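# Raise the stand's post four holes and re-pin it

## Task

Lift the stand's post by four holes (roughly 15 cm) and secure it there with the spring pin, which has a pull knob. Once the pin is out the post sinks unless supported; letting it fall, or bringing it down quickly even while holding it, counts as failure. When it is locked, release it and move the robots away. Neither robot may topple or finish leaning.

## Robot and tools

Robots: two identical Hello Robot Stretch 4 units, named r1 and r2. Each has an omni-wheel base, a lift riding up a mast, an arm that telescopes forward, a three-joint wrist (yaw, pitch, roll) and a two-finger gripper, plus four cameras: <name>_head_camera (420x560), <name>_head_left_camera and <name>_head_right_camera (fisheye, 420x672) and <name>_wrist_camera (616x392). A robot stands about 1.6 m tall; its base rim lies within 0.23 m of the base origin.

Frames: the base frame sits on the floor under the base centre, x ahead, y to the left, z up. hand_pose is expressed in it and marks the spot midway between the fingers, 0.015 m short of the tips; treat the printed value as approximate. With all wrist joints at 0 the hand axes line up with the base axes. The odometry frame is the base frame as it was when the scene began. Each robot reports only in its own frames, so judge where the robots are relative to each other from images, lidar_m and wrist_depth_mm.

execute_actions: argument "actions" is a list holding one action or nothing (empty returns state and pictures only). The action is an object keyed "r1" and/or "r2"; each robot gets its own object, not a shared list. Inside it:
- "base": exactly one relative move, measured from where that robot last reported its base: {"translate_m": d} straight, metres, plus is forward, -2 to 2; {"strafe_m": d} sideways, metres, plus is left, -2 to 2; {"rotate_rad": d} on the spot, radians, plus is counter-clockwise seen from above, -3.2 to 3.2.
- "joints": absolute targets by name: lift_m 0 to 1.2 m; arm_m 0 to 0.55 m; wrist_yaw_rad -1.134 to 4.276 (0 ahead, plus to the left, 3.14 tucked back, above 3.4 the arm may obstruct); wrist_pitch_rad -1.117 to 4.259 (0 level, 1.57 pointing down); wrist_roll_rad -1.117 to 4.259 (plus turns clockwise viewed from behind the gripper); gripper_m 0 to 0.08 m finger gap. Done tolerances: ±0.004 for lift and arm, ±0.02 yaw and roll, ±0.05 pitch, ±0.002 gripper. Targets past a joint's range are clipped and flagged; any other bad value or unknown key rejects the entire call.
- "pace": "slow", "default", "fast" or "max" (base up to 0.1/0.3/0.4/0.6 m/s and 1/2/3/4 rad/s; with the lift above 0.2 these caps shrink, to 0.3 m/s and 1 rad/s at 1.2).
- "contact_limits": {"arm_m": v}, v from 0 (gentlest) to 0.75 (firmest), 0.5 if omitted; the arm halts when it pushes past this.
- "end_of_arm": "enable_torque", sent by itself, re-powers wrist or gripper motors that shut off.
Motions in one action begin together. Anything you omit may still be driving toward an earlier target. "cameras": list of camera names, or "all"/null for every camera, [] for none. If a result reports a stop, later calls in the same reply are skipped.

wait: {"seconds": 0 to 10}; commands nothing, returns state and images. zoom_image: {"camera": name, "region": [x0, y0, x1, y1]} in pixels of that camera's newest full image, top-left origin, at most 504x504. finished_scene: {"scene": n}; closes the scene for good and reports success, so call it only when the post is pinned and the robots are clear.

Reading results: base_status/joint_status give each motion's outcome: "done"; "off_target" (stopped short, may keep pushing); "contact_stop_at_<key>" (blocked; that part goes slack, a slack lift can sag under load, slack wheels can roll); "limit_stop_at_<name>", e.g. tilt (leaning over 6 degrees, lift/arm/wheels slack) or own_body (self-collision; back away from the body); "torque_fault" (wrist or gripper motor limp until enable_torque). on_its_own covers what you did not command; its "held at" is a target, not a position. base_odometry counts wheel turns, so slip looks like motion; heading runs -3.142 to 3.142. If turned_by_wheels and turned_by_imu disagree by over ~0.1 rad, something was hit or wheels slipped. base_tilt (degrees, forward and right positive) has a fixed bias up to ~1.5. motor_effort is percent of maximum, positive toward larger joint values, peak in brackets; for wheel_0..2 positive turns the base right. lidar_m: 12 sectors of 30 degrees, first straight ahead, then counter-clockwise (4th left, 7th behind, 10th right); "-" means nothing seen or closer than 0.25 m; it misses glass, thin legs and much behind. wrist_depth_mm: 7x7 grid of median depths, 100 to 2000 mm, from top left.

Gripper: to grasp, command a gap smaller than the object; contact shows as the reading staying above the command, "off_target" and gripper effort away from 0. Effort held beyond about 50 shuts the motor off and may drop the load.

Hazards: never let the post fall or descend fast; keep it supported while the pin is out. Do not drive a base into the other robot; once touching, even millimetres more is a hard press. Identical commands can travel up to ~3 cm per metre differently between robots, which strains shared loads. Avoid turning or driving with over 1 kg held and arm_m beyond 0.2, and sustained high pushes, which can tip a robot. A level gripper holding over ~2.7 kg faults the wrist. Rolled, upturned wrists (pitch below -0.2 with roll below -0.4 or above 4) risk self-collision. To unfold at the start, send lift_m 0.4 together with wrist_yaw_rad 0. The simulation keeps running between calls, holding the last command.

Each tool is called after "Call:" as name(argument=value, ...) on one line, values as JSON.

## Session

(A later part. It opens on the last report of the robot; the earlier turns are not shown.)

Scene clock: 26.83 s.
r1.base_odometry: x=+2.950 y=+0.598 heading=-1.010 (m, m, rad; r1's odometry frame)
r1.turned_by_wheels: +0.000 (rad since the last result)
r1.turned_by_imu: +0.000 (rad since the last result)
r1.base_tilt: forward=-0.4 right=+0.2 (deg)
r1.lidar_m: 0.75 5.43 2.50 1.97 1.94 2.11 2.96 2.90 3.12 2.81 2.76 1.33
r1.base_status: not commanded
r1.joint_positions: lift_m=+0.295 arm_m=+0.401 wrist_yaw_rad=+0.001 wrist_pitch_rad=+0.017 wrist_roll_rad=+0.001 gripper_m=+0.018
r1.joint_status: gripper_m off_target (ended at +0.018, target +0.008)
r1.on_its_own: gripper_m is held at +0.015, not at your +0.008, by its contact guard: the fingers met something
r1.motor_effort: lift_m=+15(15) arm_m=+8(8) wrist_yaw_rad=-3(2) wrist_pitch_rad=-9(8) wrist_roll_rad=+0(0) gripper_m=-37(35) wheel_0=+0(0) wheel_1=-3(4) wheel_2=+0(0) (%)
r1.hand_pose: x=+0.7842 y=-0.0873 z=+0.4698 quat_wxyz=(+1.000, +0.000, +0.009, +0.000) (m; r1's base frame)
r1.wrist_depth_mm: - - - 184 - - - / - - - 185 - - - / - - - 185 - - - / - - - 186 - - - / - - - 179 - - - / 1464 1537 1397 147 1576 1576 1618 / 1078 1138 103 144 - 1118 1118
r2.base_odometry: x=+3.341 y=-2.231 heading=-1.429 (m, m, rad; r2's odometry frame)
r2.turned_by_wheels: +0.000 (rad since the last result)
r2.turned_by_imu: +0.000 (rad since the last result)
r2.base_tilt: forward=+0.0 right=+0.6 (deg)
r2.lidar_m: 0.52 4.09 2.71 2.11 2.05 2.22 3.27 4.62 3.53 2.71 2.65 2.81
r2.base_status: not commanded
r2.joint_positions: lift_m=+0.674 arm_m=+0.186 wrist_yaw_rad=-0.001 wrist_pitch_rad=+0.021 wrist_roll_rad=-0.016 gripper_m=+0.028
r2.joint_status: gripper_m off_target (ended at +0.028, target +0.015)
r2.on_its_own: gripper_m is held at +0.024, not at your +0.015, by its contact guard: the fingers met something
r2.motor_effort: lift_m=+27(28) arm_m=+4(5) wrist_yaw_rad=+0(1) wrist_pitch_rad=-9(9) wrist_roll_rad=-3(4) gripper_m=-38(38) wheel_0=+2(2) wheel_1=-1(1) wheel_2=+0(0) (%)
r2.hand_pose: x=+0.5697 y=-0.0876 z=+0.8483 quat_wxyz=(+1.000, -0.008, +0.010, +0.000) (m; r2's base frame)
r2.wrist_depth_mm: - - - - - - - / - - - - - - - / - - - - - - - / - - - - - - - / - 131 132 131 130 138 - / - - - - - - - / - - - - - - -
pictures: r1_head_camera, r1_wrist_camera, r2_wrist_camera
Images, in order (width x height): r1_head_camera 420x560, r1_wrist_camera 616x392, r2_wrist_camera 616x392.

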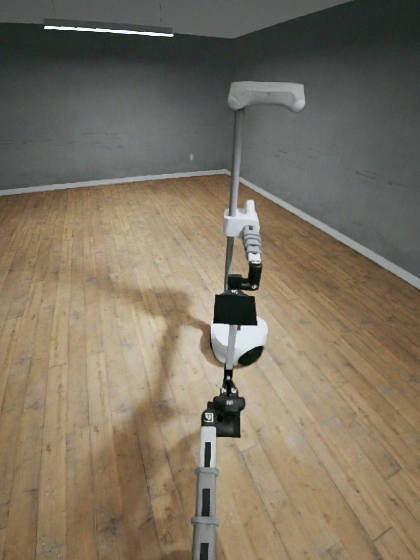

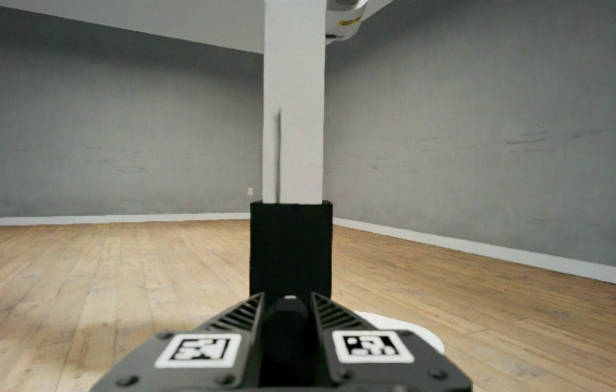

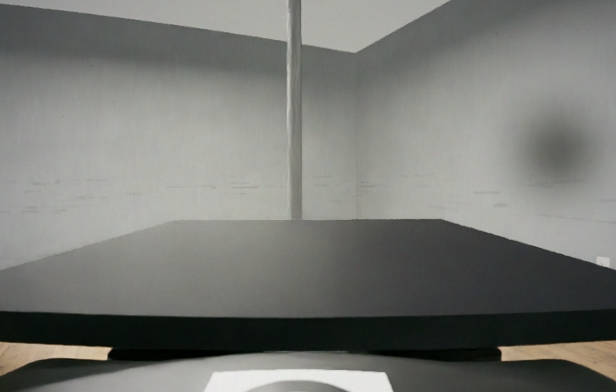

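Call:
execute_actions(actions=[{"r2": {"joints": {"lift_m": 0.68}, "pace": "slow"}}], cameras=["r1_wrist_camera","r2_wrist_camera"])

Scene clock: 27.50 s.
r1.base_odometry: x=+2.950 y=+0.598 heading=-1.010 (m, m, rad; r1's odometry frame)
r1.turned_by_wheels: +0.000 (rad since the last result)
r1.turned_by_imu: +0.000 (rad since the last result)
r1.base_tilt: forward=-0.4 right=+0.3 (deg)
r1.lidar_m: 0.75 5.43 2.50 1.97 1.93 2.09 2.96 2.91 3.14 2.85 2.76 1.35
r1.base_status: not commanded
r1.joint_positions: lift_m=+0.295 arm_m=+0.401 wrist_yaw_rad=+0.001 wrist_pitch_rad=+0.017 wrist_roll_rad=+0.001 gripper_m=+0.018
r1.joint_status: not commanded
r1.on_its_own: gripper_m is held at +0.015, not at your +0.008, by its contact guard: the fingers met something
r1.motor_effort: lift_m=+15(15) arm_m=+8(8) wrist_yaw_rad=-2(2) wrist_pitch_rad=-10(9) wrist_roll_rad=+4(0) gripper_m=-38(38) wheel_0=+0(0) wheel_1=-3(3) wheel_2=+0(0) (%)
r1.hand_pose: x=+0.7842 y=-0.0873 z=+0.4698 quat_wxyz=(+1.000, +0.000, +0.009, +0.000) (m; r1's base frame)
r1.wrist_depth_mm: - - - 185 - - - / - - - 185 - - - / - - - 186 - - - / - - - 186 - - - / - - - 180 - - - / 1499 1537 1366 146 1618 1576 1618 / 1060 1098 103 144 - 1098 1118
r2.base_odometry: x=+3.341 y=-2.231 heading=-1.429 (m, m, rad; r2's odometry frame)
r2.turned_by_wheels: +0.000 (rad since the last result)
r2.turned_by_imu: +0.000 (rad since the last result)
r2.base_tilt: forward=+0.0 right=+0.6 (deg)
r2.lidar_m: 0.53 4.07 2.74 2.10 2.06 2.18 3.26 4.62 3.50 2.70 2.64 2.81
r2.base_status: not commanded
r2.joint_positions: lift_m=+0.679 arm_m=+0.186 wrist_yaw_rad=+0.000 wrist_pitch_rad=+0.020 wrist_roll_rad=-0.017 gripper_m=+0.028
r2.joint_status: all done
r2.on_its_own: gripper_m is held at +0.024, not at your +0.015, by its contact guard: the fingers met something
r2.motor_effort: lift_m=+33(34) arm_m=+3(4) wrist_yaw_rad=-1(1) wrist_pitch_rad=-8(10) wrist_roll_rad=-1(4) gripper_m=-37(37) wheel_0=+2(2) wheel_1=-1(1) wheel_2=+0(0) (%)
r2.hand_pose: x=+0.5700 y=-0.0875 z=+0.8530 quat_wxyz=(+1.000, -0.008, +0.010, +0.000) (m; r2's base frame)
r2.wrist_depth_mm: - - - - - - - / - - - - - - - / - - - - - - - / - - - - - - - / - 132 132 131 130 137 - / - - - - - - - / - - - - - - -
pictures: r1_wrist_camera, r2_wrist_camera
Images, in order (width x height): r1_wrist_camera 616x392, r2_wrist_camera 616x392.

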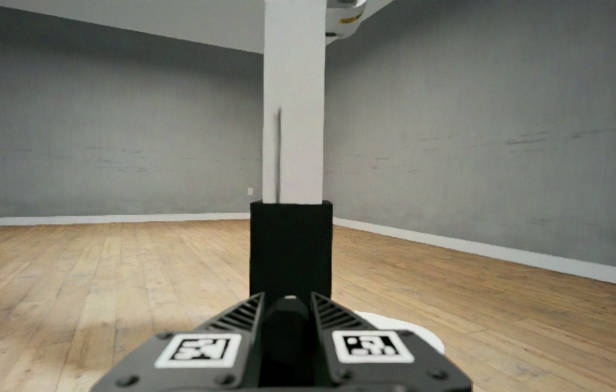

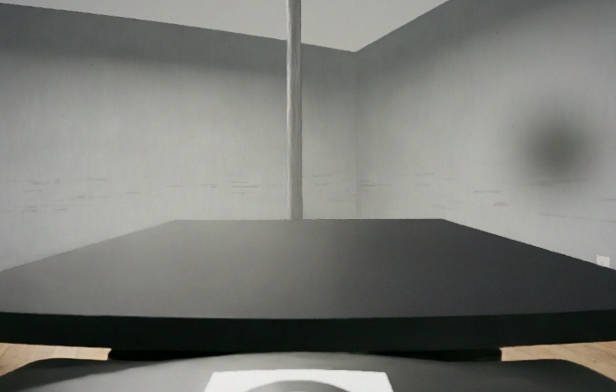

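Call:
execute_actions(actions=[{"r2": {"joints": {"lift_m": 0.684}, "pace": "slow"}}], cameras=["r1_wrist_camera","r2_wrist_camera"])

Scene clock: 28.17 s.
r1.base_odometry: x=+2.950 y=+0.598 heading=-1.010 (m, m, rad; r1's odometry frame)
r1.turned_by_wheels: +0.000 (rad since the last result)
r1.turned_by_imu: +0.000 (rad since the last result)
r1.base_tilt: forward=-0.4 right=+0.3 (deg)
r1.lidar_m: 0.74 5.43 2.52 1.97 1.93 2.08 2.96 2.90 3.10 2.85 2.76 1.35
r1.base_status: not commanded
r1.joint_positions: lift_m=+0.295 arm_m=+0.401 wrist_yaw_rad=+0.001 wrist_pitch_rad=+0.017 wrist_roll_rad=+0.001 gripper_m=+0.018
r1.joint_status: not commanded
r1.on_its_own: gripper_m is held at +0.015, not at your +0.008, by its contact guard: the fingers met something
r1.motor_effort: lift_m=+15(15) arm_m=+8(8) wrist_yaw_rad=-2(2) wrist_pitch_rad=-7(8) wrist_roll_rad=+1(2) gripper_m=-37(38) wheel_0=+0(0) wheel_1=-3(3) wheel_2=+0(1) (%)
r1.hand_pose: x=+0.7842 y=-0.0873 z=+0.4698 quat_wxyz=(+1.000, +0.000, +0.009, +0.000) (m; r1's base frame)
r1.wrist_depth_mm: - - - 184 - - - / - - - 185 - - - / - - - 186 - - - / - - - 186 - - - / - - - 179 - - - / 1576 1499 1430 146 1576 1618 1661 / 1060 1160 103 144 - 1098 1098
r2.base_odometry: x=+3.341 y=-2.231 heading=-1.429 (m, m, rad; r2's odometry frame)
r2.turned_by_wheels: +0.000 (rad since the last result)
r2.turned_by_imu: +0.000 (rad since the last result)
r2.base_tilt: forward=+0.0 right=+0.6 (deg)
r2.lidar_m: 0.51 4.07 2.71 2.09 2.05 2.17 3.24 4.61 3.51 2.69 2.65 2.85
r2.base_status: not commanded
r2.joint_positions: lift_m=+0.679 arm_m=+0.187 wrist_yaw_rad=+0.000 wrist_pitch_rad=+0.020 wrist_roll_rad=-0.018 gripper_m=+0.028
r2.joint_status: lift_m contact_stop (moved +0.000 of +0.005)
r2.on_its_own: gripper_m is held at +0.024, not at your +0.015, by its contact guard: the fingers met something; lift_m is slack since a contact_stop (your +0.684 is given up)
r2.motor_effort: lift_m=+24(39) arm_m=+1(3) wrist_yaw_rad=-1(6) wrist_pitch_rad=-8(8) wrist_roll_rad=+0(2) gripper_m=-37(38) wheel_0=+2(1) wheel_1=-1(1) wheel_2=+0(0) (%)
r2.hand_pose: x=+0.5703 y=-0.0874 z=+0.8534 quat_wxyz=(+1.000, -0.009, +0.010, +0.000) (m; r2's base frame)
r2.wrist_depth_mm: - - - - - - - / - - - - - - - / - - - - - - - / - - - - - - - / - 131 132 131 130 137 - / - - - - - - - / - - - - - - -
pictures: r1_wrist_camera, r2_wrist_camera
Images, in order (width x height): r1_wrist_camera 616x392, r2_wrist_camera 616x392.

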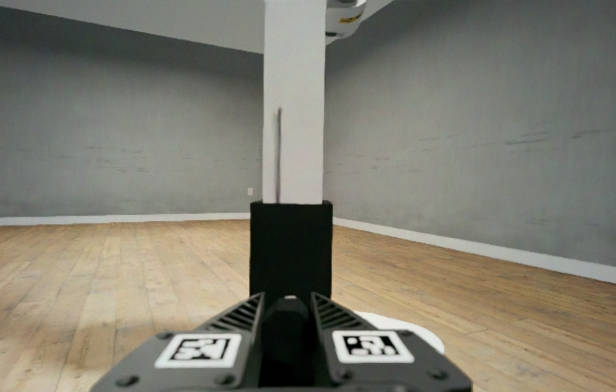

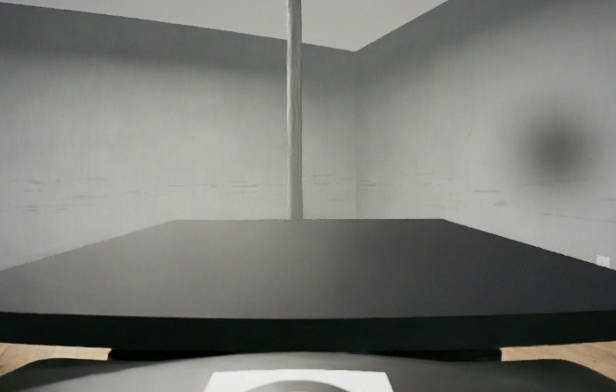

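Call:
execute_actions(actions=[{"r1": {"joints": {"arm_m": 0.393}, "pace": "slow"}, "r2": {"joints": {"lift_m": 0.6795}, "pace": "slow"}}], cameras=["r1_wrist_camera","r2_wrist_camera"])

Scene clock: 29.23 s.
r1.base_odometry: x=+2.950 y=+0.598 heading=-1.010 (m, m, rad; r1's odometry frame)
r1.turned_by_wheels: +0.000 (rad since the last result)
r1.turned_by_imu: +0.000 (rad since the last result)
r1.base_tilt: forward=-0.5 right=+0.3 (deg)
r1.lidar_m: 0.74 5.45 2.51 1.98 1.94 2.09 2.95 2.91 3.14 2.86 2.78 1.34
r1.base_status: not commanded
r1.joint_positions: lift_m=+0.295 arm_m=+0.395 wrist_yaw_rad=+0.004 wrist_pitch_rad=+0.018 wrist_roll_rad=+0.001 gripper_m=+0.018
r1.joint_status: all done
r1.on_its_own: gripper_m is held at +0.015, not at your +0.008, by its contact guard: the fingers met something
r1.motor_effort: lift_m=+15(15) arm_m=-13(12) wrist_yaw_rad=-11(10) wrist_pitch_rad=-11(10) wrist_roll_rad=+0(2) gripper_m=-37(37) wheel_0=+0(0) wheel_1=-3(3) wheel_2=+2(2) (%)
r1.hand_pose: x=+0.7791 y=-0.0866 z=+0.4697 quat_wxyz=(+1.000, +0.000, +0.009, +0.002) (m; r1's base frame)
r1.wrist_depth_mm: - - - 188 - - - / - - - 189 - - - / - - - 191 - - - / - - - 191 - - - / - - - 183 - - - / 1499 1499 1397 147 1537 1618 1618 / 1042 1138 103 145 - 1098 1118
r2.base_odometry: x=+3.341 y=-2.231 heading=-1.429 (m, m, rad; r2's odometry frame)
r2.turned_by_wheels: +0.000 (rad since the last result)
r2.turned_by_imu: +0.000 (rad since the last result)
r2.base_tilt: forward=+0.0 right=+0.6 (deg)
r2.lidar_m: 0.52 4.07 2.73 2.11 2.05 2.17 3.22 4.63 3.47 2.70 2.63 2.82
r2.base_status: not commanded
r2.joint_positions: lift_m=+0.679 arm_m=+0.187 wrist_yaw_rad=-0.001 wrist_pitch_rad=+0.021 wrist_roll_rad=-0.017 gripper_m=+0.028
r2.joint_status: all done
r2.on_its_own: gripper_m is held at +0.024, not at your +0.015, by its contact guard: the fingers met something
r2.motor_effort: lift_m=+26(27) arm_m=+1(1) wrist_yaw_rad=+2(1) wrist_pitch_rad=-11(12) wrist_roll_rad=-2(3) gripper_m=-37(37) wheel_0=+2(2) wheel_1=-1(1) wheel_2=+0(0) (%)
r2.hand_pose: x=+0.5703 y=-0.0876 z=+0.8529 quat_wxyz=(+1.000, -0.008, +0.011, +0.000) (m; r2's base frame)
r2.wrist_depth_mm: - - - - - - - / - - - - - - - / - - - - - - - / - - - - - - - / - 131 132 131 130 137 - / - - - - - - - / - - - - - - -
pictures: r1_wrist_camera, r2_wrist_camera
Images, in order (width x height): r1_wrist_camera 616x392, r2_wrist_camera 616x392.

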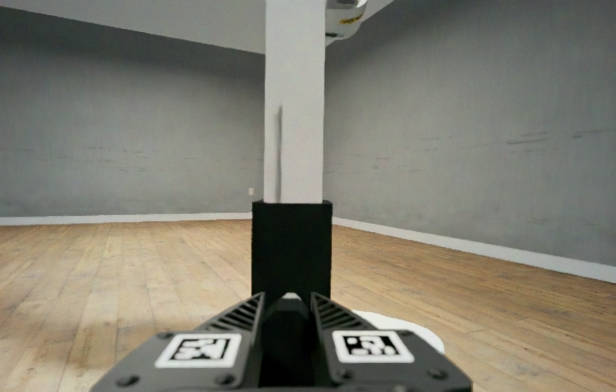

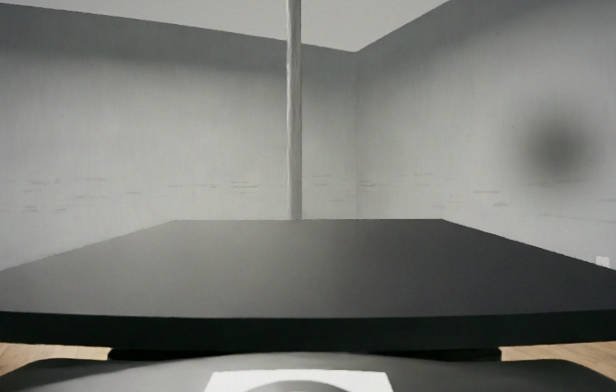

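Call:
execute_actions(actions=[{"r1": {"joints": {"arm_m": 0.385}, "pace": "slow"}}], cameras=["r1_wrist_camera","r2_wrist_camera"])

Scene clock: 30.17 s.
r1.base_odometry: x=+2.950 y=+0.597 heading=-1.010 (m, m, rad; r1's odometry frame)
r1.turned_by_wheels: +0.000 (rad since the last result)
r1.turned_by_imu: +0.000 (rad since the last result)
r1.base_tilt: forward=-0.5 right=+0.3 (deg)
r1.lidar_m: 0.75 5.43 2.51 1.97 1.93 2.10 2.96 2.91 3.14 2.85 2.76 1.33
r1.base_status: not commanded
r1.joint_positions: lift_m=+0.295 arm_m=+0.388 wrist_yaw_rad=+0.010 wrist_pitch_rad=+0.019 wrist_roll_rad=+0.001 gripper_m=+0.018
r1.joint_status: all done
r1.on_its_own: gripper_m is held at +0.015, not at your +0.008, by its contact guard: the fingers met something; wrist_yaw_rad is at rest, and its effort (-28) is outside its rest range (-13 to +13)
r1.motor_effort: lift_m=+16(16) arm_m=-20(21) wrist_yaw_rad=-28(28) wrist_pitch_rad=-14(14) wrist_roll_rad=+1(1) gripper_m=-37(37) wheel_0=-8(8) wheel_1=-4(4) wheel_2=+11(11) (%)
r1.hand_pose: x=+0.7728 y=-0.0854 z=+0.4694 quat_wxyz=(+1.000, +0.000, +0.010, +0.005) (m; r1's base frame)
r1.wrist_depth_mm: - - - 195 - - - / - - - 195 - - - / - - - 196 - - - / - - - 196 - - - / - - - 189 - - - / 1499 1537 1430 150 1537 1576 1576 / 1060 1118 103 150 - 1098 1098
r2.base_odometry: x=+3.341 y=-2.231 heading=-1.429 (m, m, rad; r2's odometry frame)
r2.turned_by_wheels: +0.000 (rad since the last result)
r2.turned_by_imu: +0.000 (rad since the last result)
r2.base_tilt: forward=+0.1 right=+0.6 (deg)
r2.lidar_m: 0.52 4.09 2.74 2.07 2.06 2.20 3.22 4.62 3.49 2.71 2.66 2.80
r2.base_status: not commanded
r2.joint_positions: lift_m=+0.679 arm_m=+0.187 wrist_yaw_rad=-0.001 wrist_pitch_rad=+0.021 wrist_roll_rad=-0.017 gripper_m=+0.028
r2.joint_status: not commanded
r2.on_its_own: gripper_m is held at +0.024, not at your +0.015, by its contact guard: the fingers met something
r2.motor_effort: lift_m=+26(26) arm_m=+1(1) wrist_yaw_rad=+1(2) wrist_pitch_rad=-11(10) wrist_roll_rad=-1(2) gripper_m=-38(37) wheel_0=+2(2) wheel_1=-1(1) wheel_2=+0(0) (%)
r2.hand_pose: x=+0.5703 y=-0.0876 z=+0.8529 quat_wxyz=(+1.000, -0.008, +0.011, +0.000) (m; r2's base frame)
r2.wrist_depth_mm: - - - - - - - / - - - - - - - / - - - - - - - / - - - - - - - / - 131 132 131 130 137 - / - - - - - - - / - - - - - - -
pictures: r1_wrist_camera, r2_wrist_camera
Images, in order (width x height): r1_wrist_camera 616x392, r2_wrist_camera 616x392.

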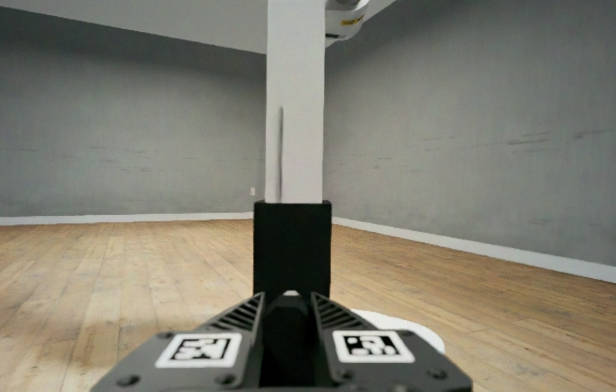

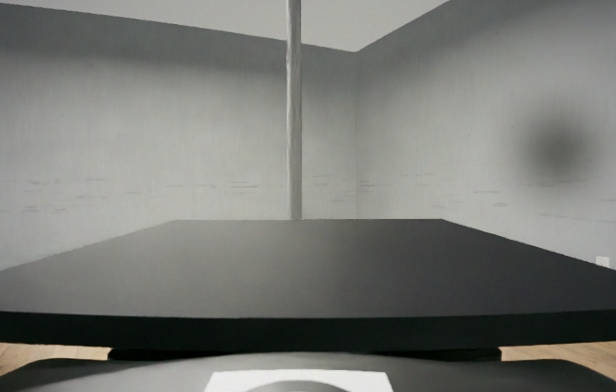

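Call:
execute_actions(actions=[{"r2": {"joints": {"lift_m": 0.69}, "pace": "slow"}}], cameras=["r1_wrist_camera","r2_wrist_camera"])

Scene clock: 30.97 s.
r1.base_odometry: x=+2.950 y=+0.597 heading=-1.010 (m, m, rad; r1's odometry frame)
r1.turned_by_wheels: +0.000 (rad since the last result)
r1.turned_by_imu: +0.000 (rad since the last result)
r1.base_tilt: forward=-0.5 right=+0.3 (deg)
r1.lidar_m: 0.74 5.44 2.52 1.95 1.94 2.10 2.95 2.89 3.13 2.86 2.77 1.34
r1.base_status: not commanded
r1.joint_positions: lift_m=+0.295 arm_m=+0.388 wrist_yaw_rad=+0.010 wrist_pitch_rad=+0.019 wrist_roll_rad=+0.001 gripper_m=+0.018
r1.joint_status: not commanded
r1.on_its_own: gripper_m is held at +0.015, not at your +0.008, by its contact guard: the fingers met something; wrist_yaw_rad is at rest, and its effort (-28) is outside its rest range (-13 to +13)
r1.motor_effort: lift_m=+16(16) arm_m=-20(20) wrist_yaw_rad=-28(27) wrist_pitch_rad=-14(14) wrist_roll_rad=+1(1) gripper_m=-37(38) wheel_0=-8(8) wheel_1=-4(4) wheel_2=+11(11) (%)
r1.hand_pose: x=+0.7728 y=-0.0854 z=+0.4694 quat_wxyz=(+1.000, +0.000, +0.010, +0.005) (m; r1's base frame)
r1.wrist_depth_mm: - - - 194 - - - / - - - 196 - - - / - - - 196 - - - / - - - 196 - - - / - - - 189 - - - / 1537 1499 1397 150 1576 1576 1618 / 1025 1182 103 150 - 1098 1098
r2.base_odometry: x=+3.341 y=-2.231 heading=-1.429 (m, m, rad; r2's odometry frame)
r2.turned_by_wheels: +0.000 (rad since the last result)
r2.turned_by_imu: +0.000 (rad since the last result)
r2.base_tilt: forward=+0.0 right=+0.6 (deg)
r2.lidar_m: 0.53 4.07 2.72 2.10 2.07 2.17 3.25 4.64 3.51 2.70 2.65 2.85
r2.base_status: not commanded
r2.joint_positions: lift_m=+0.689 arm_m=+0.187 wrist_yaw_rad=-0.001 wrist_pitch_rad=+0.021 wrist_roll_rad=-0.017 gripper_m=+0.028
r2.joint_status: all done
r2.on_its_own: gripper_m is held at +0.024, not at your +0.015, by its contact guard: the fingers met something
r2.motor_effort: lift_m=+30(31) arm_m=+1(1) wrist_yaw_rad=+2(1) wrist_pitch_rad=-10(10) wrist_roll_rad=-1(1) gripper_m=-37(37) wheel_0=+2(2) wheel_1=-1(1) wheel_2=+0(0) (%)
r2.hand_pose: x=+0.5703 y=-0.0876 z=+0.8630 quat_wxyz=(+1.000, -0.008, +0.010, +0.000) (m; r2's base frame)
r2.wrist_depth_mm: - - - - - - - / - - - - - - - / - - - - - - - / - - - - - - - / - 131 132 131 130 137 - / - - - - - - - / - - - - - - -
pictures: r1_wrist_camera, r2_wrist_camera
Images, in order (width x height): r1_wrist_camera 616x392, r2_wrist_camera 616x392.

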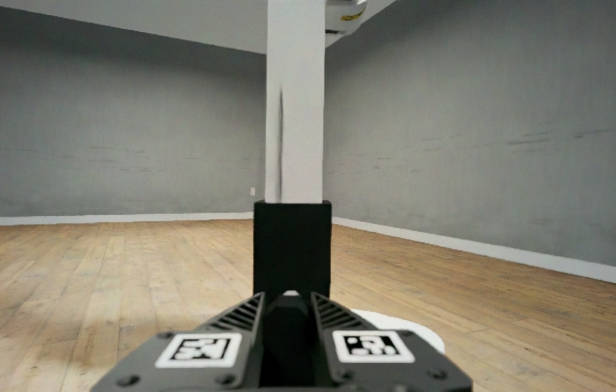

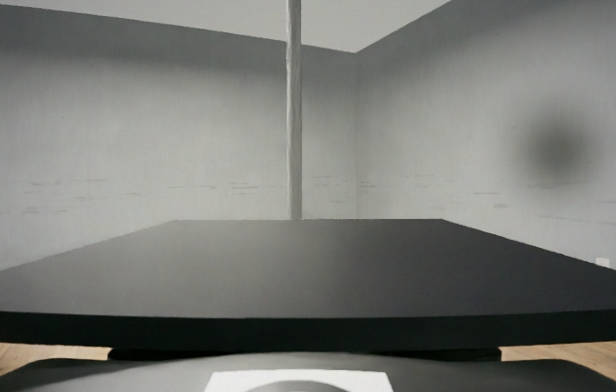

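Call:
execute_actions(actions=[{"r2": {"joints": {"lift_m": 0.812}, "pace": "slow"}}], cameras=["r1_wrist_camera","r2_wrist_camera","r1_head_camera"])

Scene clock: 32.90 s.
r1.base_odometry: x=+2.950 y=+0.597 heading=-1.010 (m, m, rad; r1's odometry frame)
r1.turned_by_wheels: +0.000 (rad since the last result)
r1.turned_by_imu: +0.000 (rad since the last result)
r1.base_tilt: forward=-0.5 right=+0.2 (deg)
r1.lidar_m: 0.74 5.43 2.50 1.95 1.94 2.08 2.96 2.90 3.14 2.86 2.77 1.32
r1.base_status: not commanded
r1.joint_positions: lift_m=+0.295 arm_m=+0.388 wrist_yaw_rad=+0.010 wrist_pitch_rad=+0.019 wrist_roll_rad=+0.001 gripper_m=+0.018
r1.joint_status: not commanded
r1.on_its_own: gripper_m is held at +0.015, not at your +0.008, by its contact guard: the fingers met something; wrist_yaw_rad is at rest, and its effort (-27) is outside its rest range (-13 to +13)
r1.motor_effort: lift_m=+16(16) arm_m=-20(20) wrist_yaw_rad=-27(27) wrist_pitch_rad=-14(14) wrist_roll_rad=+1(1) gripper_m=-37(37) wheel_0=-8(8) wheel_1=-4(4) wheel_2=+11(11) (%)
r1.hand_pose: x=+0.7728 y=-0.0854 z=+0.4694 quat_wxyz=(+1.000, +0.000, +0.010, +0.005) (m; r1's base frame)
r1.wrist_depth_mm: - - - 194 - - - / - - - 195 - - - / - - - 196 - - - / - - - 197 - - - / - - - 189 - - - / 1464 1537 1366 150 1576 1537 1661 / 1078 1118 103 150 - 1098 1098
r2.base_odometry: x=+3.341 y=-2.231 heading=-1.429 (m, m, rad; r2's odometry frame)
r2.turned_by_wheels: +0.000 (rad since the last result)
r2.turned_by_imu: +0.000 (rad since the last result)
r2.base_tilt: forward=+0.0 right=+0.6 (deg)
r2.lidar_m: 0.52 4.09 2.75 2.09 2.05 2.22 3.22 4.62 3.47 2.70 2.63 2.81
r2.base_status: not commanded
r2.joint_positions: lift_m=+0.811 arm_m=+0.187 wrist_yaw_rad=-0.001 wrist_pitch_rad=+0.021 wrist_roll_rad=-0.017 gripper_m=+0.028
r2.joint_status: all done
r2.on_its_own: gripper_m is held at +0.024, not at your +0.015, by its contact guard: the fingers met something
r2.motor_effort: lift_m=+31(33) arm_m=+1(1) wrist_yaw_rad=+1(2) wrist_pitch_rad=-10(10) wrist_roll_rad=-1(1) gripper_m=-37(38) wheel_0=+2(1) wheel_1=-1(1) wheel_2=+0(0) (%)
r2.hand_pose: x=+0.5703 y=-0.0876 z=+0.9850 quat_wxyz=(+1.000, -0.008, +0.010, +0.000) (m; r2's base frame)
r2.wrist_depth_mm: - - - - - - - / - - - - - - - / - - - - - - - / - - - - - - - / - 131 132 131 130 137 - / - - - - - - - / - - - - - - -
pictures: r1_head_camera, r1_wrist_camera, r2_wrist_camera
Images, in order (width x height): r1_head_camera 420x560, r1_wrist_camera 616x392, r2_wrist_camera 616x392.

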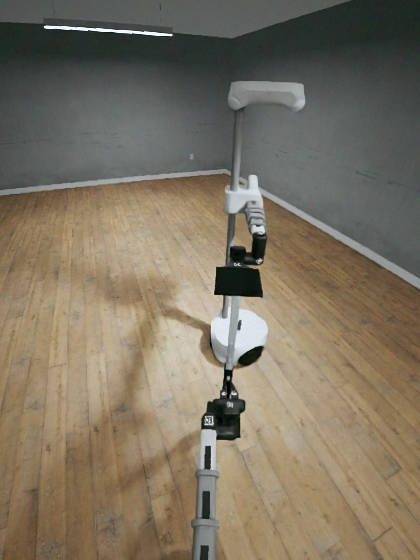

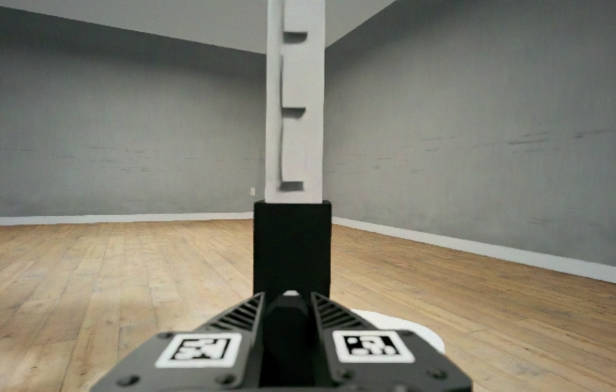

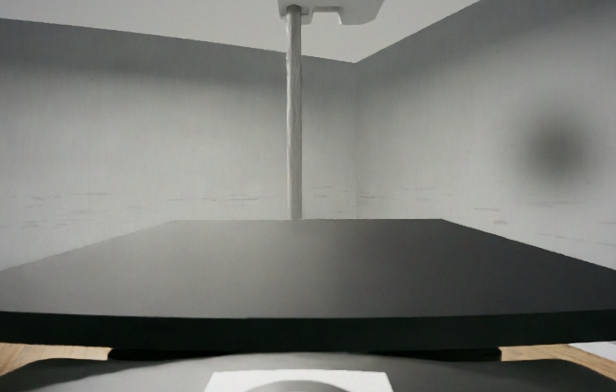

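Call:
execute_actions(actions=[{"r1": {"joints": {"arm_m": 0.392}, "pace": "slow"}, "r2": {"joints": {"lift_m": 0.82}, "pace": "slow"}}], cameras=[])

Call:
execute_actions(actions=[{"r1": {"joints": {"gripper_m": 0.06}}}], cameras=["r1_wrist_camera"])

Scene clock: 33.83 s.
r1.base_odometry: x=+2.950 y=+0.597 heading=-1.010 (m, m, rad; r1's odometry frame)
r1.turned_by_wheels: +0.000 (rad since the last result)
r1.turned_by_imu: +0.000 (rad since the last result)
r1.base_tilt: forward=-0.4 right=+0.3 (deg)
r1.lidar_m: 0.75 5.44 2.52 1.96 1.93 2.10 2.96 2.89 3.13 2.84 2.77 1.32
r1.base_status: not commanded
r1.joint_positions: lift_m=+0.295 arm_m=+0.391 wrist_yaw_rad=+0.004 wrist_pitch_rad=+0.018 wrist_roll_rad=+0.001 gripper_m=+0.018
r1.joint_status: all done
r1.on_its_own: gripper_m is held at +0.015, not at your +0.008, by its contact guard: the fingers met something
r1.motor_effort: lift_m=+16(16) arm_m=+6(19) wrist_yaw_rad=-10(26) wrist_pitch_rad=-7(14) wrist_roll_rad=+1(3) gripper_m=-37(37) wheel_0=-5(8) wheel_1=-4(4) wheel_2=+7(11) (%)
r1.hand_pose: x=+0.7748 y=-0.0867 z=+0.4697 quat_wxyz=(+1.000, +0.000, +0.009, +0.002) (m; r1's base frame)
r1.wrist_depth_mm: - - - 193 - - - / - - - 194 - - - / - - - 195 - - - / - - - 196 - - - / - - - 188 - - - / 1464 1499 1397 149 1618 1576 1618 / 1060 1138 103 149 - 1098 1118
r2.base_odometry: x=+3.341 y=-2.231 heading=-1.429 (m, m, rad; r2's odometry frame)
r2.turned_by_wheels: +0.000 (rad since the last result)
r2.turned_by_imu: +0.000 (rad since the last result)
r2.base_tilt: forward=+0.1 right=+0.6 (deg)
r2.lidar_m: 0.52 4.09 2.73 2.11 2.05 2.22 3.23 4.63 3.52 2.71 2.65 2.81
r2.base_status: not commanded
r2.joint_positions: lift_m=+0.819 arm_m=+0.187 wrist_yaw_rad=-0.001 wrist_pitch_rad=+0.021 wrist_roll_rad=-0.017 gripper_m=+0.028
r2.joint_status: all done
r2.on_its_own: gripper_m is held at +0.024, not at your +0.015, by its contact guard: the fingers met something
r2.motor_effort: lift_m=+31(31) arm_m=+1(1) wrist_yaw_rad=+2(1) wrist_pitch_rad=-10(10) wrist_roll_rad=-2(2) gripper_m=-37(37) wheel_0=+2(2) wheel_1=-1(1) wheel_2=+0(0) (%)
r2.hand_pose: x=+0.5703 y=-0.0876 z=+0.9930 quat_wxyz=(+1.000, -0.008, +0.011, +0.000) (m; r2's base frame)
r2.wrist_depth_mm: - - - - - - - / - - - - - - - / - - - - - - - / - - - - - - - / - 131 132 131 130 137 - / - - - - - - - / - - - - - - -
pictures: none
No camera images: the call's "cameras" was empty. Leave "cameras" out to get every camera's image.

Scene clock: 34.90 s.
r1.base_odometry: x=+2.950 y=+0.597 heading=-1.011 (m, m, rad; r1's odometry frame)
r1.turned_by_wheels: +0.000 (rad since the last result)
r1.turned_by_imu: +0.000 (rad since the last result)
r1.base_tilt: forward=-0.5 right=+0.4 (deg)
r1.lidar_m: 0.75 5.43 2.51 1.96 1.92 2.09 2.95 2.91 3.13 2.84 2.77 1.33
r1.base_status: not commanded
r1.joint_positions: lift_m=+0.295 arm_m=+0.391 wrist_yaw_rad=+0.001 wrist_pitch_rad=+0.018 wrist_roll_rad=+0.001 gripper_m=+0.060
r1.joint_status: all done
r1.motor_effort: lift_m=+16(16) arm_m=+6(6) wrist_yaw_rad=+0(10) wrist_pitch_rad=-9(10) wrist_roll_rad=-1(0) gripper_m=+2(39) wheel_0=-4(5) wheel_1=-4(4) wheel_2=+2(6) (%)
r1.hand_pose: x=+0.7746 y=-0.0873 z=+0.4697 quat_wxyz=(+1.000, +0.000, +0.009, +0.000) (m; r1's base frame)
r1.wrist_depth_mm: - - - 193 - - - / - - - 195 - - - / - - - 196 - - - / - - - 195 - - - / - - - 189 - - - / 1499 1537 1336 189 1430 1618 1618 / 1118 - 191 190 115 - 1098
r2.base_odometry: x=+3.341 y=-2.231 heading=-1.429 (m, m, rad; r2's odometry frame)
r2.turned_by_wheels: +0.000 (rad since the last result)
r2.turned_by_imu: +0.000 (rad since the last result)
r2.base_tilt: forward=+0.0 right=+0.6 (deg)
r2.lidar_m: 0.51 4.08 2.75 2.09 2.07 2.21 3.26 4.62 3.47 2.71 2.66 2.83
r2.base_status: not commanded
r2.joint_positions: lift_m=+0.819 arm_m=+0.187 wrist_yaw_rad=-0.001 wrist_pitch_rad=+0.021 wrist_roll_rad=-0.017 gripper_m=+0.028
r2.joint_status: not commanded
r2.on_its_own: gripper_m is held at +0.024, not at your +0.015, by its contact guard: the fingers met something
r2.motor_effort: lift_m=+30(31) arm_m=+1(1) wrist_yaw_rad=+1(2) wrist_pitch_rad=-11(11) wrist_roll_rad=-3(2) gripper_m=-37(37) wheel_0=+2(2) wheel_1=-1(1) wheel_2=+0(0) (%)
r2.hand_pose: x=+0.5703 y=-0.0876 z=+0.9930 quat_wxyz=(+1.000, -0.008, +0.011, +0.000) (m; r2's base frame)
r2.wrist_depth_mm: - - - - - - - / - - - - - - - / - - - - - - - / - - - - - - - / - 131 132 131 130 137 - / - - - - - - - / - - - - - - -
pictures: r1_wrist_camera
Images, in order (width x height): r1_wrist_camera 616x392.

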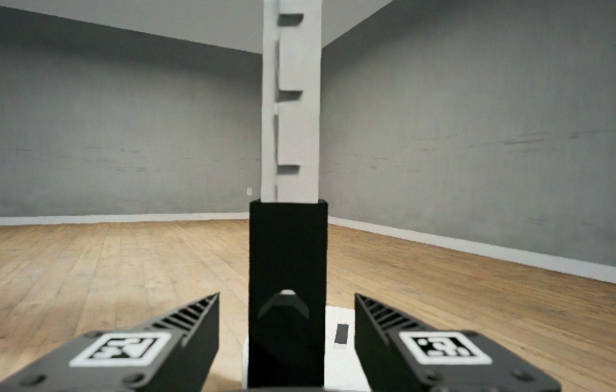

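Call:
execute_actions(actions=[{"r2": {"joints": {"lift_m": 0.829}, "pace": "slow"}}], cameras=["r1_wrist_camera","r1_head_camera"])

Scene clock: 35.77 s.
r1.base_odometry: x=+2.950 y=+0.597 heading=-1.011 (m, m, rad; r1's odometry frame)
r1.turned_by_wheels: +0.000 (rad since the last result)
r1.turned_by_imu: +0.000 (rad since the last result)
r1.base_tilt: forward=-0.5 right=+0.3 (deg)
r1.lidar_m: 0.75 5.43 2.50 1.97 1.93 2.09 2.95 2.90 3.12 2.83 2.77 1.33
r1.base_status: not commanded
r1.joint_positions: lift_m=+0.295 arm_m=+0.391 wrist_yaw_rad=+0.001 wrist_pitch_rad=+0.018 wrist_roll_rad=+0.001 gripper_m=+0.060
r1.joint_status: not commanded
r1.motor_effort: lift_m=+16(16) arm_m=+6(6) wrist_yaw_rad=-1(0) wrist_pitch_rad=-9(8) wrist_roll_rad=+2(2) gripper_m=+1(1) wheel_0=-4(4) wheel_1=-4(4) wheel_2=+2(3) (%)
r1.hand_pose: x=+0.7746 y=-0.0873 z=+0.4697 quat_wxyz=(+1.000, +0.000, +0.009, +0.000) (m; r1's base frame)
r1.wrist_depth_mm: - - - 193 - - - / - - - 196 - - - / - - - 196 - - - / - - - 196 - - - / - - - 189 - - - / 1537 1537 1308 189 1397 1618 1618 / 1118 - 191 190 115 - 1118
r2.base_odometry: x=+3.341 y=-2.231 heading=-1.429 (m, m, rad; r2's odometry frame)
r2.turned_by_wheels: +0.000 (rad since the last result)
r2.turned_by_imu: +0.000 (rad since the last result)
r2.base_tilt: forward=+0.0 right=+0.6 (deg)
r2.lidar_m: 0.53 4.07 2.74 2.12 2.05 2.18 3.28 4.61 3.52 2.71 2.62 2.83
r2.base_status: not commanded
r2.joint_positions: lift_m=+0.828 arm_m=+0.187 wrist_yaw_rad=+0.000 wrist_pitch_rad=+0.021 wrist_roll_rad=-0.017 gripper_m=+0.028
r2.joint_status: all done
r2.on_its_own: gripper_m is held at +0.024, not at your +0.015, by its contact guard: the fingers met something
r2.motor_effort: lift_m=+33(34) arm_m=+1(1) wrist_yaw_rad=-1(1) wrist_pitch_rad=-9(11) wrist_roll_rad=-1(2) gripper_m=-38(37) wheel_0=+1(1) wheel_1=-1(1) wheel_2=+0(0) (%)
r2.hand_pose: x=+0.5703 y=-0.0875 z=+1.0018 quat_wxyz=(+1.000, -0.008, +0.010, +0.000) (m; r2's base frame)
r2.wrist_depth_mm: - - - - - - - / - - - - - - - / - - - - - - - / - - - - - - - / - 131 132 131 129 137 - / - - - - - - - / - - - - - - -
pictures: r1_head_camera, r1_wrist_camera
Images, in order (width x height): r1_head_camera 420x560, r1_wrist_camera 616x392.

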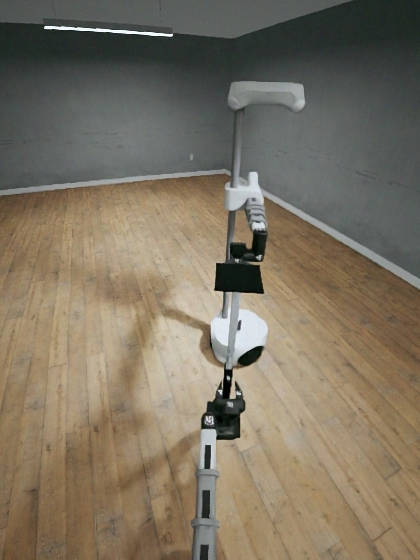

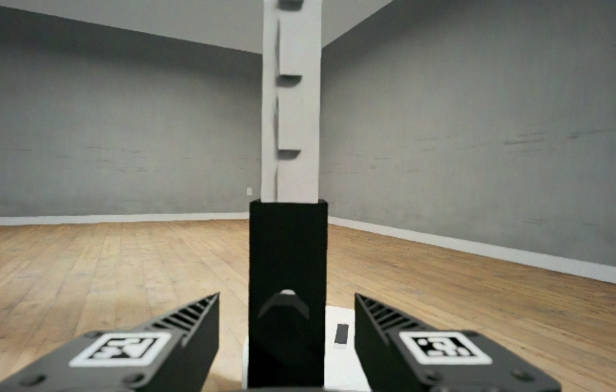

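Call:
execute_actions(actions=[{"r2": {"joints": {"lift_m": 0.836}, "pace": "slow"}}], cameras=["r1_wrist_camera"])

Scene clock: 36.57 s.
r1.base_odometry: x=+2.950 y=+0.597 heading=-1.011 (m, m, rad; r1's odometry frame)
r1.turned_by_wheels: +0.000 (rad since the last result)
r1.turned_by_imu: +0.000 (rad since the last result)
r1.base_tilt: forward=-0.4 right=+0.3 (deg)
r1.lidar_m: 0.74 5.43 2.50 1.97 1.94 2.09 2.95 2.90 3.10 2.86 2.75 1.33
r1.base_status: not commanded
r1.joint_positions: lift_m=+0.295 arm_m=+0.391 wrist_yaw_rad=+0.001 wrist_pitch_rad=+0.018 wrist_roll_rad=+0.001 gripper_m=+0.060
r1.joint_status: not commanded
r1.motor_effort: lift_m=+16(16) arm_m=+6(6) wrist_yaw_rad=-2(2) wrist_pitch_rad=-10(10) wrist_roll_rad=+1(2) gripper_m=+2(1) wheel_0=-4(4) wheel_1=-4(4) wheel_2=+2(2) (%)
r1.hand_pose: x=+0.7746 y=-0.0873 z=+0.4697 quat_wxyz=(+1.000, +0.000, +0.009, +0.000) (m; r1's base frame)
r1.wrist_depth_mm: - - - 194 - - - / - - - 195 - - - / - - - 196 - - - / - - - 196 - - - / - - - 189 - - - / 1537 1537 1308 189 1464 1618 1661 / 1098 - 191 190 115 - 1118
r2.base_odometry: x=+3.341 y=-2.231 heading=-1.429 (m, m, rad; r2's odometry frame)
r2.turned_by_wheels: +0.000 (rad since the last result)
r2.turned_by_imu: +0.000 (rad since the last result)
r2.base_tilt: forward=+0.1 right=+0.6 (deg)
r2.lidar_m: 0.51 4.07 2.72 2.09 2.04 2.17 3.25 4.60 3.49 2.70 2.64 2.83
r2.base_status: not commanded
r2.joint_positions: lift_m=+0.834 arm_m=+0.187 wrist_yaw_rad=+0.001 wrist_pitch_rad=+0.018 wrist_roll_rad=-0.018 gripper_m=+0.028
r2.joint_status: all done
r2.on_its_own: gripper_m is held at +0.024, not at your +0.015, by its contact guard: the fingers met something
r2.motor_effort: lift_m=+41(39) arm_m=+1(1) wrist_yaw_rad=-4(4) wrist_pitch_rad=-3(12) wrist_roll_rad=+2(2) gripper_m=-37(37) wheel_0=+2(2) wheel_1=-1(1) wheel_2=+0(0) (%)
r2.hand_pose: x=+0.5704 y=-0.0872 z=+1.0087 quat_wxyz=(+1.000, -0.009, +0.009, +0.000) (m; r2's base frame)
r2.wrist_depth_mm: - - - - - - - / - - - - - - - / - - - - - - - / - - - - - - - / - 131 132 131 129 136 - / - - - - - - - / - - - - - - -
pictures: r1_wrist_camera
Images, in order (width x height): r1_wrist_camera 616x392.

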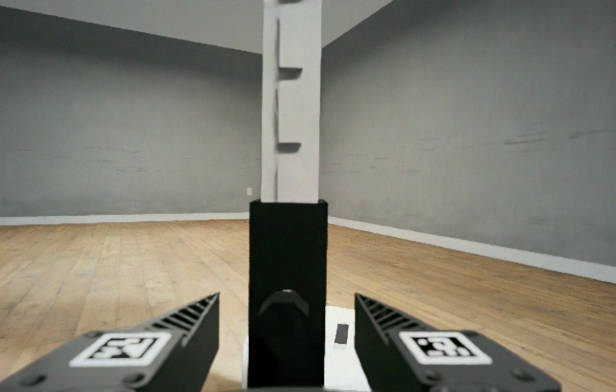

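Call:
execute_actions(actions=[{"r2": {"joints": {"lift_m": 0.828}, "pace": "slow"}}], cameras=["r1_wrist_camera"])

Call:
zoom_image(camera="r1_wrist_camera", region=[230, 260, 350, 350])

Scene clock: 37.37 s.
r1.base_odometry: x=+2.950 y=+0.597 heading=-1.011 (m, m, rad; r1's odometry frame)
r1.turned_by_wheels: +0.000 (rad since the last result)
r1.turned_by_imu: +0.000 (rad since the last result)
r1.base_tilt: forward=-0.5 right=+0.3 (deg)
r1.lidar_m: 0.75 5.45 2.52 1.95 1.94 2.10 2.95 2.90 3.11 2.86 2.77 1.35
r1.base_status: not commanded
r1.joint_positions: lift_m=+0.295 arm_m=+0.391 wrist_yaw_rad=+0.001 wrist_pitch_rad=+0.018 wrist_roll_rad=+0.001 gripper_m=+0.060
r1.joint_status: not commanded
r1.motor_effort: lift_m=+16(16) arm_m=+6(6) wrist_yaw_rad=-2(1) wrist_pitch_rad=-8(10) wrist_roll_rad=+1(2) gripper_m=+1(1) wheel_0=-5(4) wheel_1=-4(4) wheel_2=+2(2) (%)
r1.hand_pose: x=+0.7746 y=-0.0873 z=+0.4697 quat_wxyz=(+1.000, +0.000, +0.009, +0.000) (m; r1's base frame)
r1.wrist_depth_mm: - - - 193 - - - / - - - 195 - - - / - - - 195 - - - / - - - 196 - - - / - - - 190 - - - / 1537 1499 1308 189 1430 1576 1661 / 1138 - 190 190 115 - 1138
r2.base_odometry: x=+3.341 y=-2.231 heading=-1.429 (m, m, rad; r2's odometry frame)
r2.turned_by_wheels: +0.000 (rad since the last result)
r2.turned_by_imu: +0.000 (rad since the last result)
r2.base_tilt: forward=+0.0 right=+0.6 (deg)
r2.lidar_m: 0.50 4.07 2.74 2.07 2.05 2.23 3.23 4.63 3.50 2.71 2.65 2.81
r2.base_status: not commanded
r2.joint_positions: lift_m=+0.828 arm_m=+0.187 wrist_yaw_rad=-0.001 wrist_pitch_rad=+0.021 wrist_roll_rad=-0.017 gripper_m=+0.028
r2.joint_status: all done
r2.on_its_own: gripper_m is held at +0.024, not at your +0.015, by its contact guard: the fingers met something
r2.motor_effort: lift_m=+19(40) arm_m=+1(1) wrist_yaw_rad=+3(1) wrist_pitch_rad=-10(11) wrist_roll_rad=-3(3) gripper_m=-37(38) wheel_0=+1(2) wheel_1=-1(1) wheel_2=+0(0) (%)
r2.hand_pose: x=+0.5703 y=-0.0876 z=+1.0019 quat_wxyz=(+1.000, -0.008, +0.011, +0.000) (m; r2's base frame)
r2.wrist_depth_mm: - - - - - - - / - - - - - - - / - - - - - - - / - - - - - - - / - 131 132 131 130 138 - / - - - - - - - / - - - - - - -
pictures: r1_wrist_camera
Images, in order (width x height): r1_wrist_camera 616x392.

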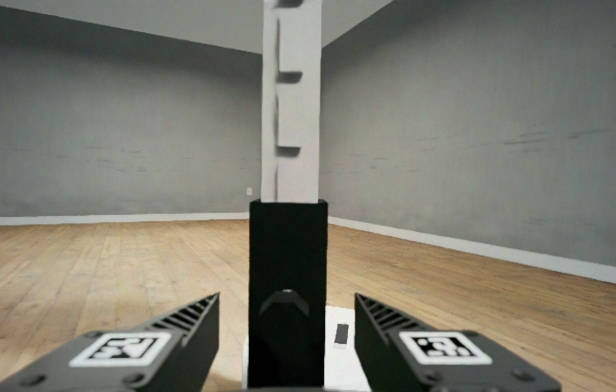

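Region (230, 260, 350, 350) of r1_wrist_camera's 616x392 image, scaled by 4.200; it fills the top 378 rows of this view, and the rest is white.

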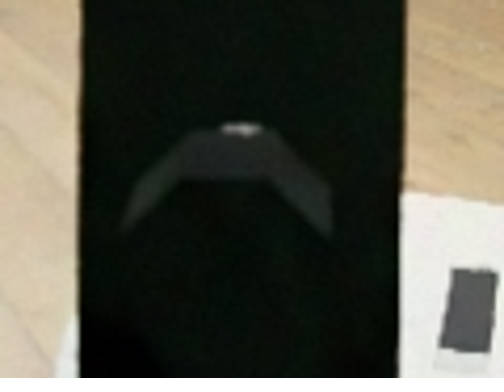

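Call:
execute_actions(actions=[{"r1": {"joints": {"arm_m": 0.2}, "pace": "fast"}, "r2": {"joints": {"gripper_m": 0.06, "lift_m": 0.82}, "pace": "slow"}}], cameras=["r1_wrist_camera","r2_wrist_camera"])

Scene clock: 38.87 s.
r1.base_odometry: x=+2.950 y=+0.597 heading=-1.011 (m, m, rad; r1's odometry frame)
r1.turned_by_wheels: +0.000 (rad since the last result)
r1.turned_by_imu: +0.000 (rad since the last result)
r1.base_tilt: forward=-0.4 right=+0.3 (deg)
r1.lidar_m: 0.75 5.44 2.50 1.96 1.94 2.07 2.97 2.89 3.13 2.86 2.76 1.33
r1.base_status: not commanded
r1.joint_positions: lift_m=+0.295 arm_m=+0.201 wrist_yaw_rad=+0.000 wrist_pitch_rad=+0.017 wrist_roll_rad=+0.001 gripper_m=+0.060
r1.joint_status: all done
r1.motor_effort: lift_m=+16(16) arm_m=-8(8) wrist_yaw_rad=+1(2) wrist_pitch_rad=-8(9) wrist_roll_rad=+1(2) gripper_m=+1(1) wheel_0=-4(4) wheel_1=-4(4) wheel_2=+2(3) (%)
r1.hand_pose: x=+0.5849 y=-0.0874 z=+0.4697 quat_wxyz=(+1.000, +0.000, +0.009, +0.000) (m; r1's base frame)
r1.wrist_depth_mm: - - - 1078 - - - / - - - - - - - / - - - - - - - / - - - - - - - / - - - - - - - / 1464 1499 1336 382 1042 1576 1576 / 1118 - 854 741 115 - 1118
r2.base_odometry: x=+3.341 y=-2.231 heading=-1.429 (m, m, rad; r2's odometry frame)
r2.turned_by_wheels: +0.000 (rad since the last result)
r2.turned_by_imu: +0.000 (rad since the last result)
r2.base_tilt: forward=+0.0 right=+0.6 (deg)
r2.lidar_m: 0.51 4.07 2.73 2.12 2.05 2.19 3.22 4.61 3.49 2.69 2.66 2.83
r2.base_status: not commanded
r2.joint_positions: lift_m=+0.820 arm_m=+0.187 wrist_yaw_rad=+0.000 wrist_pitch_rad=+0.020 wrist_roll_rad=-0.017 gripper_m=+0.060
r2.joint_status: all done
r2.motor_effort: lift_m=+17(20) arm_m=+1(1) wrist_yaw_rad=+0(4) wrist_pitch_rad=-7(11) wrist_roll_rad=+0(3) gripper_m=+1(37) wheel_0=+1(2) wheel_1=-1(1) wheel_2=+0(0) (%)
r2.hand_pose: x=+0.5703 y=-0.0875 z=+0.9945 quat_wxyz=(+1.000, -0.009, +0.010, +0.000) (m; r2's base frame)
r2.wrist_depth_mm: - - - - - - - / - - - - - - - / - - - - - - - / - - - - - - - / - 120 121 121 120 118 - / - - - - - - - / - - 148 - 142 - -
pictures: r1_wrist_camera, r2_wrist_camera
Images, in order (width x height): r1_wrist_camera 616x392, r2_wrist_camera 616x392.

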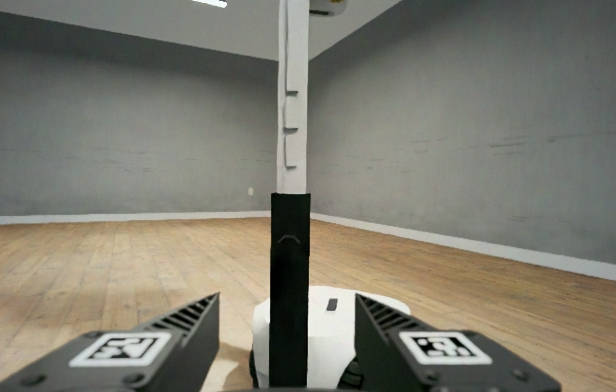

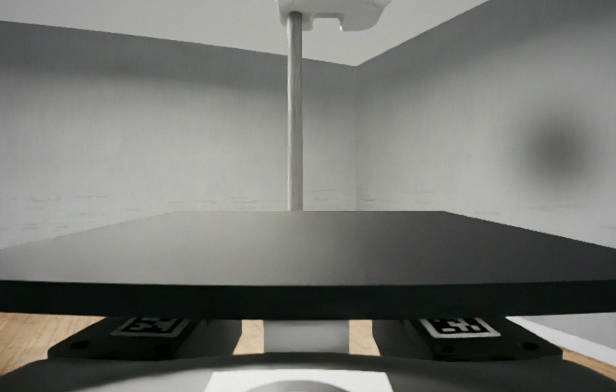

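The post is resting on the pin. Backing both robots away.

Call:
execute_actions(actions=[{"r1": {"base": {"translate_m": -0.3}, "joints": {"arm_m": 0.0}, "pace": "fast"}, "r2": {"base": {"translate_m": -0.5}, "joints": {"arm_m": 0.0}, "pace": "fast"}}], cameras=["r1_wrist_camera","r2_head_camera"])

Scene clock: 41.63 s.
r1.base_odometry: x=+2.791 y=+0.852 heading=-1.011 (m, m, rad; r1's odometry frame)
r1.turned_by_wheels: +0.000 (rad since the last result)
r1.turned_by_imu: -0.001 (rad since the last result)
r1.base_tilt: forward=-0.5 right=+0.3 (deg)
r1.lidar_m: 1.06 5.10 2.35 1.86 1.80 1.95 2.67 2.62 2.83 2.98 2.86 3.15
r1.base_status: done
r1.joint_positions: lift_m=+0.295 arm_m=+0.002 wrist_yaw_rad=+0.000 wrist_pitch_rad=+0.017 wrist_roll_rad=+0.001 gripper_m=+0.060
r1.joint_status: all done
joint sent to its limit — the command would take r1.arm_m past its lower limit, so that joint was sent only as far as its limit.
r1.motor_effort: lift_m=+16(16) arm_m=-8(9) wrist_yaw_rad=+1(1) wrist_pitch_rad=-9(10) wrist_roll_rad=+2(1) gripper_m=+1(1) wheel_0=+0(8) wheel_1=+0(9) wheel_2=-2(9) (%)
r1.hand_pose: x=+0.3860 y=-0.0875 z=+0.4697 quat_wxyz=(+1.000, +0.000, +0.009, +0.000) (m; r1's base frame)
r1.wrist_depth_mm: - - - - - - - / - - - - - - - / - - - - - - - / - - - - - - - / - - - 1756 - - - / 1537 1537 1430 1430 1499 1576 1661 / 1138 - 976 1025 115 - 1098
r2.base_odometry: x=+3.271 y=-1.736 heading=-1.429 (m, m, rad; r2's odometry frame)
r2.turned_by_wheels: +0.000 (rad since the last result)
r2.turned_by_imu: +0.001 (rad since the last result)
r2.base_tilt: forward=+0.0 right=+0.6 (deg)
r2.lidar_m: 0.95 4.53 2.41 1.88 1.84 1.98 2.89 4.19 3.78 2.91 2.86 3.06
r2.base_status: done
r2.joint_positions: lift_m=+0.820 arm_m=+0.003 wrist_yaw_rad=+0.000 wrist_pitch_rad=+0.020 wrist_roll_rad=-0.018 gripper_m=+0.060
r2.joint_status: all done
joint sent to its limit — the command would take r2.arm_m past its lower limit, so that joint was sent only as far as its limit.
r2.motor_effort: lift_m=+17(17) arm_m=-4(5) wrist_yaw_rad=-1(3) wrist_pitch_rad=-6(7) wrist_roll_rad=+1(1) gripper_m=+1(1) wheel_0=-4(10) wheel_1=-1(7) wheel_2=+0(16) (%)
r2.hand_pose: x=+0.3861 y=-0.0874 z=+0.9944 quat_wxyz=(+1.000, -0.009, +0.010, +0.000) (m; r2's base frame)
r2.wrist_depth_mm: - - - - - - - / - - - - - - - / - - - - - - - / - - - - - - - / - - - - - - - / - - 150 - 145 - - / - - 148 - 142 - -
pictures: r1_wrist_camera, r2_head_camera
Images, in order (width x height): r1_wrist_camera 616x392, r2_head_camera 420x560.

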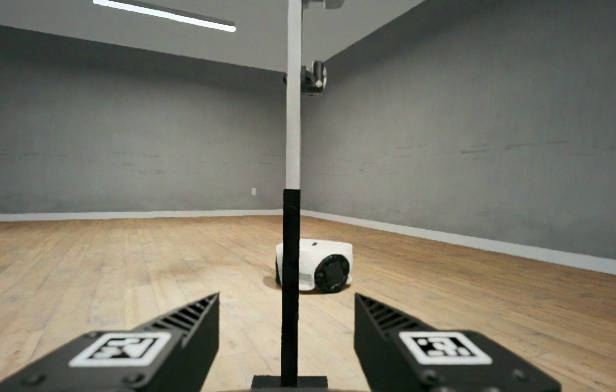

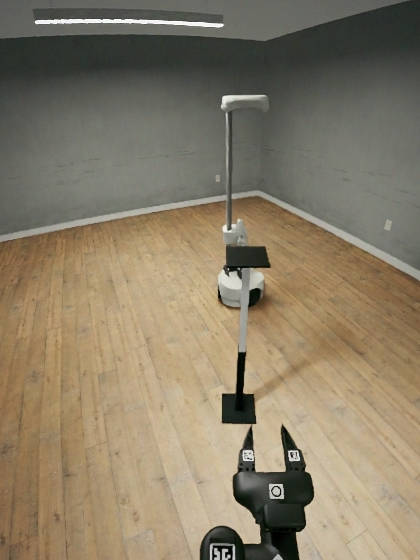

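Call:
finished_scene(scene=1)

The scene is finished: the task was done.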